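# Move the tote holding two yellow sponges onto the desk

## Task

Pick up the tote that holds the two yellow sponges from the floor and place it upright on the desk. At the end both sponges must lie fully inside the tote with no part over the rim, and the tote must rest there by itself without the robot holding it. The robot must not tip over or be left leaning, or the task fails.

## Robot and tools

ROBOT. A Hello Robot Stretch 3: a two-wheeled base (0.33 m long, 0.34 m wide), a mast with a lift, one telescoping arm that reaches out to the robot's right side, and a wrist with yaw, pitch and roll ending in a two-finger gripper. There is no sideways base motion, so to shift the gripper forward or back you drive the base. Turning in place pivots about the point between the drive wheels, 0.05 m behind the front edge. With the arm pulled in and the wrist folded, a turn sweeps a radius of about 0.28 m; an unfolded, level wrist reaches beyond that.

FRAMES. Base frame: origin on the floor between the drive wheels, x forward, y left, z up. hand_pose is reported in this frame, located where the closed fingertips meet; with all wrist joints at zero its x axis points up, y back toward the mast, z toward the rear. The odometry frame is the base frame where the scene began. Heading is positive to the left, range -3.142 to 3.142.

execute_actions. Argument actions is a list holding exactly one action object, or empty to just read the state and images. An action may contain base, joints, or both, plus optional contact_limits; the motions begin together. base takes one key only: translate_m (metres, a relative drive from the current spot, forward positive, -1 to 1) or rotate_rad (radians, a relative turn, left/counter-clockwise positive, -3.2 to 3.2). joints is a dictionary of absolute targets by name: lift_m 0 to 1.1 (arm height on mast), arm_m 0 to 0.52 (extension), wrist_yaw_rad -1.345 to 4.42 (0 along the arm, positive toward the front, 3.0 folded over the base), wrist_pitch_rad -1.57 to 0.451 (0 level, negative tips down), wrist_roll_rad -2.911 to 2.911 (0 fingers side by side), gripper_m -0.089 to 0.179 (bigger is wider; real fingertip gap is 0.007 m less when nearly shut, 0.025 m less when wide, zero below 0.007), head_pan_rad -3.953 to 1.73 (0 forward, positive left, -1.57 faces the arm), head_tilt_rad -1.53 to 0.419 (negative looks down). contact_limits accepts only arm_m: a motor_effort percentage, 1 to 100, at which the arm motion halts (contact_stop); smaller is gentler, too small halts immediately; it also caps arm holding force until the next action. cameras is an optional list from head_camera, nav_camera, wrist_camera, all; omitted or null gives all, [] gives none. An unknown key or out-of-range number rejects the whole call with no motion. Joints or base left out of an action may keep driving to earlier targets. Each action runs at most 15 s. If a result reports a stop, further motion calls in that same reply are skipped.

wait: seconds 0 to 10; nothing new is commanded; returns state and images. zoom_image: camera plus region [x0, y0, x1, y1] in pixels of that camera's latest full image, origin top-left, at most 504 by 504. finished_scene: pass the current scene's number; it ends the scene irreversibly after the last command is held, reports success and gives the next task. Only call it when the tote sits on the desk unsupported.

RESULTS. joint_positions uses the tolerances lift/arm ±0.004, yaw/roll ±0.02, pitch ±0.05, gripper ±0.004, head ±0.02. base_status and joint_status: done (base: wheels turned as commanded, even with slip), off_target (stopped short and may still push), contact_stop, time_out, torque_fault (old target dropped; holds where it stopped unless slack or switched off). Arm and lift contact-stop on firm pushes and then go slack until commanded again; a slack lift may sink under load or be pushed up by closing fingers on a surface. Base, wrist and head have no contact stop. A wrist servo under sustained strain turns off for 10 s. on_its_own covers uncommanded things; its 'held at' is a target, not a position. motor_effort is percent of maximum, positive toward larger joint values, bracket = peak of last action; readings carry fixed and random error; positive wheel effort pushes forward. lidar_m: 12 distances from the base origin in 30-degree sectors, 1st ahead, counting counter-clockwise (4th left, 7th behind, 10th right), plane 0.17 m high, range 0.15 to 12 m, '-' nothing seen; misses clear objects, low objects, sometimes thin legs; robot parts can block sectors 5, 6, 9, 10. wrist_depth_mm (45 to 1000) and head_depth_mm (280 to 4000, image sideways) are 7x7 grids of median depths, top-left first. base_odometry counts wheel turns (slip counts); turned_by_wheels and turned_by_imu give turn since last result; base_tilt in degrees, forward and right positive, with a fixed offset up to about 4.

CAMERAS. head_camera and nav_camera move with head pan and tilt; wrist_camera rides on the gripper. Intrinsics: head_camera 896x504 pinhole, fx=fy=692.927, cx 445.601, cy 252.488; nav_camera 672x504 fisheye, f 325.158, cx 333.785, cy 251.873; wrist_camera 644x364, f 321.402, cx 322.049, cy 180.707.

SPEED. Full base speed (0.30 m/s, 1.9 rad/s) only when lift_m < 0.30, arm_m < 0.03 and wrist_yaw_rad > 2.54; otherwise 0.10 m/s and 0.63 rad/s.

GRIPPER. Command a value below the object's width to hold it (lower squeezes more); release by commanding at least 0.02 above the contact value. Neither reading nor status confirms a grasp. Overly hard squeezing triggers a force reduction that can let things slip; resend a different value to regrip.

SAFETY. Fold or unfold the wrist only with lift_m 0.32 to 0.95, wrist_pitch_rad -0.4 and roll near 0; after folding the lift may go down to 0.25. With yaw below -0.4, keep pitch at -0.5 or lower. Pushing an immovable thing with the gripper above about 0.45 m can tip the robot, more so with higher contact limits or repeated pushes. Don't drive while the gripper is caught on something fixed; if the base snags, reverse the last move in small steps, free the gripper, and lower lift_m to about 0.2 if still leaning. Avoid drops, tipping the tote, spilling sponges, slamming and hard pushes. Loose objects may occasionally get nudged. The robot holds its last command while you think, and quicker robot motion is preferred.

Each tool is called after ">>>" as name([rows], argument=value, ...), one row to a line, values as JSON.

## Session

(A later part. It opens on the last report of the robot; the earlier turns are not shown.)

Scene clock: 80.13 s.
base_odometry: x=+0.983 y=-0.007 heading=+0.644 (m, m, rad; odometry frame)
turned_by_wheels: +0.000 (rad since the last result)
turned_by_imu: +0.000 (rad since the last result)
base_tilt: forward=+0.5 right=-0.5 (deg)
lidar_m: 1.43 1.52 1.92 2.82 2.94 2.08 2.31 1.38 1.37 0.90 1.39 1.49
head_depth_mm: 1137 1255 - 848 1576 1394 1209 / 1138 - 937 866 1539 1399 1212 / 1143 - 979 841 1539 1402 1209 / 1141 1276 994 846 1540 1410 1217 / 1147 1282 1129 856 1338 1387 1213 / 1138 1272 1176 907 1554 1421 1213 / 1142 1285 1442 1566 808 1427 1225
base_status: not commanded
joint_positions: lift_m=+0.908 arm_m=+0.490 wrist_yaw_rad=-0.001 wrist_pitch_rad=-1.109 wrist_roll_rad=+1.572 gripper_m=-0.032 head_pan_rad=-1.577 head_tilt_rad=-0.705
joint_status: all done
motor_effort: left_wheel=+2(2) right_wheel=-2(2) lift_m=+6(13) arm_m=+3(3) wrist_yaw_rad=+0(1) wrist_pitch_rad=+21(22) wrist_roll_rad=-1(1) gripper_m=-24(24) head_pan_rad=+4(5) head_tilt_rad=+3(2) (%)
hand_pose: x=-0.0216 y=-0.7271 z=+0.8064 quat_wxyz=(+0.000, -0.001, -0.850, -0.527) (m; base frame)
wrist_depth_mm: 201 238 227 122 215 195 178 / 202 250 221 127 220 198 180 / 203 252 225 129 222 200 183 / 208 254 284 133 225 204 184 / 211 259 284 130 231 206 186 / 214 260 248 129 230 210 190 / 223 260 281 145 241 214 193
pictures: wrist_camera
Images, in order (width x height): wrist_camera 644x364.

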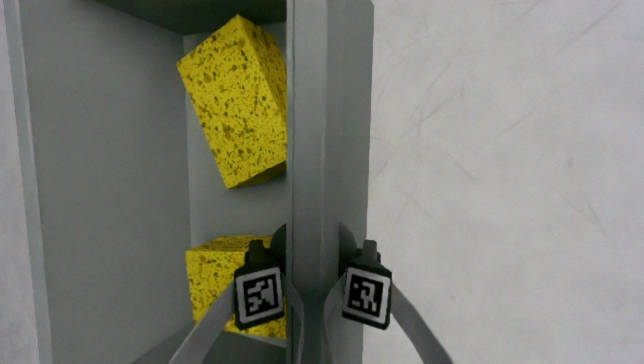

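Contact made (lift effort dropped). Releasing.

>>> execute_actions([
  {"joints":{"lift_m":0.91,"gripper_m":0.09,"wrist_pitch_rad":-1.1}},
], cameras=["wrist_camera"])

>>> execute_actions([
  {"joints":{"lift_m":0.99}},
], cameras=["head_camera","wrist_camera"])

Scene clock: 82.53 s.
base_odometry: x=+0.983 y=-0.007 heading=+0.644 (m, m, rad; odometry frame)
turned_by_wheels: +0.000 (rad since the last result)
turned_by_imu: +0.000 (rad since the last result)
base_tilt: forward=+0.7 right=-0.4 (deg)
lidar_m: 1.43 1.53 1.93 2.83 2.94 2.08 2.31 1.38 1.38 0.90 1.39 1.48
head_depth_mm: 1143 1257 - 849 1571 1391 1210 / 1139 - 944 863 1531 1388 1206 / 1141 - 974 843 1543 1403 1209 / 1139 1278 991 843 1541 1415 1213 / 1147 1284 1128 856 1335 1379 1219 / 1138 1275 1178 904 1550 1411 1221 / 1142 1289 1452 1583 805 1410 1223
base_status: not commanded
joint_positions: lift_m=+0.909 arm_m=+0.490 wrist_yaw_rad=-0.001 wrist_pitch_rad=-1.107 wrist_roll_rad=+1.572 gripper_m=+0.090 head_pan_rad=-1.577 head_tilt_rad=-0.705
joint_status: all done
motor_effort: left_wheel=+2(2) right_wheel=-2(2) lift_m=+41(40) arm_m=+2(3) wrist_yaw_rad=+0(1) wrist_pitch_rad=+4(20) wrist_roll_rad=-1(1) gripper_m=+1(90) head_pan_rad=+5(4) head_tilt_rad=+3(2) (%)
hand_pose: x=-0.0216 y=-0.7275 z=+0.8079 quat_wxyz=(+0.000, -0.001, -0.850, -0.526) (m; base frame)
wrist_depth_mm: 198 237 226 122 215 196 178 / 202 250 222 125 219 197 181 / 205 250 228 128 227 202 184 / 211 252 287 132 228 204 187 / 217 258 285 135 229 207 188 / 218 249 235 140 245 210 192 / 225 266 276 143 240 211 194
pictures: wrist_camera
Images, in order (width x height): wrist_camera 644x364.

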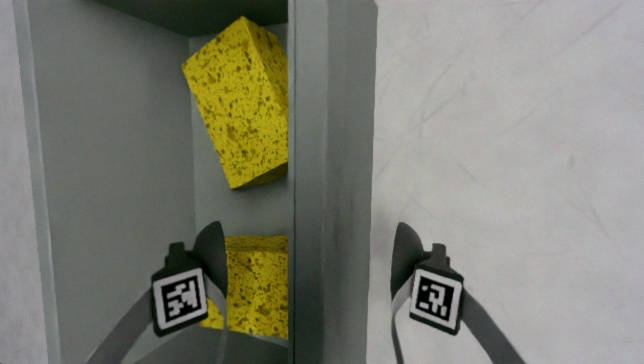

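Scene clock: 84.10 s.
base_odometry: x=+0.983 y=-0.007 heading=+0.644 (m, m, rad; odometry frame)
turned_by_wheels: +0.000 (rad since the last result)
turned_by_imu: +0.000 (rad since the last result)
base_tilt: forward=+0.5 right=-0.5 (deg)
lidar_m: 1.43 1.53 1.94 2.83 2.94 2.08 2.31 1.38 1.37 0.90 1.39 1.49
head_depth_mm: 1108 - 1139 887 1524 1386 1203 / 1094 1279 1057 864 1535 1399 1205 / - - 973 843 1540 1402 1210 / 1124 1261 992 844 1554 1399 1207 / 1142 1290 1130 855 1328 1390 1220 / 1141 1282 1182 908 1558 1420 1217 / 1142 1281 1463 1583 805 1415 1219
base_status: not commanded
joint_positions: lift_m=+0.989 arm_m=+0.490 wrist_yaw_rad=-0.001 wrist_pitch_rad=-1.107 wrist_roll_rad=+1.572 gripper_m=+0.090 head_pan_rad=-1.577 head_tilt_rad=-0.705
joint_status: all done
motor_effort: left_wheel=+2(2) right_wheel=-2(2) lift_m=+40(37) arm_m=+2(2) wrist_yaw_rad=+0(1) wrist_pitch_rad=+4(4) wrist_roll_rad=-1(1) gripper_m=+1(1) head_pan_rad=+4(4) head_tilt_rad=+2(3) (%)
hand_pose: x=-0.0216 y=-0.7275 z=+0.8879 quat_wxyz=(+0.000, -0.001, -0.850, -0.526) (m; base frame)
wrist_depth_mm: 500 425 260 256 285 264 241 / 514 439 324 295 286 263 244 / 526 452 332 293 294 271 245 / 541 467 352 333 296 278 252 / 551 476 338 306 306 282 259 / 569 498 364 312 300 281 264 / 587 497 297 285 323 286 271
pictures: head_camera (sideways: a quarter turn clockwise sets it upright), wrist_camera
Images, in order (width x height): head_camera 896x504, wrist_camera 644x364.

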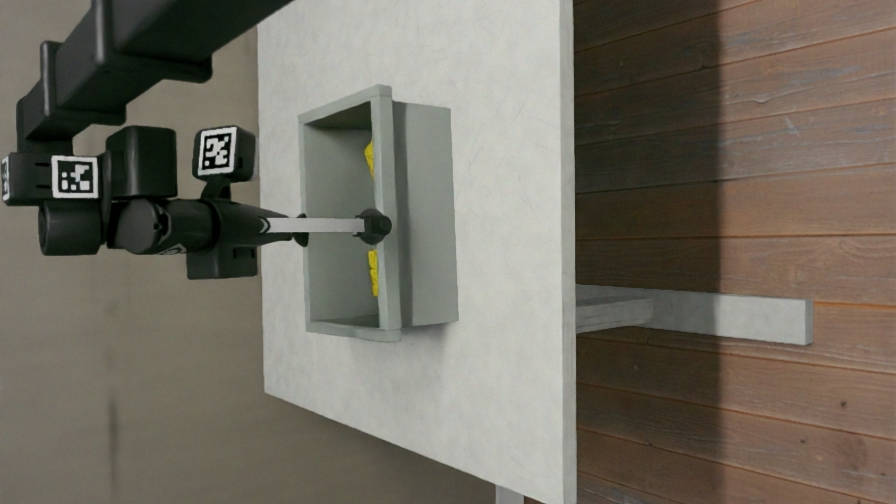

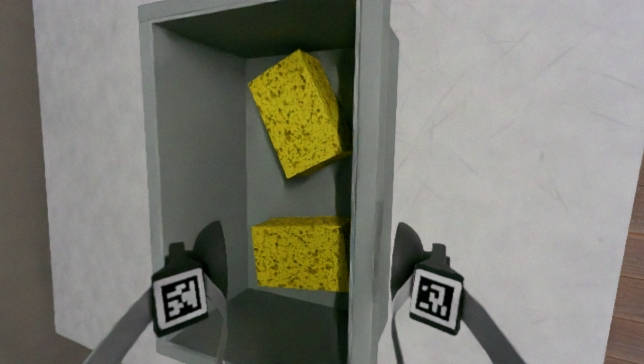

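>>> finished_scene(scene=2)

The scene is finished: the task was done.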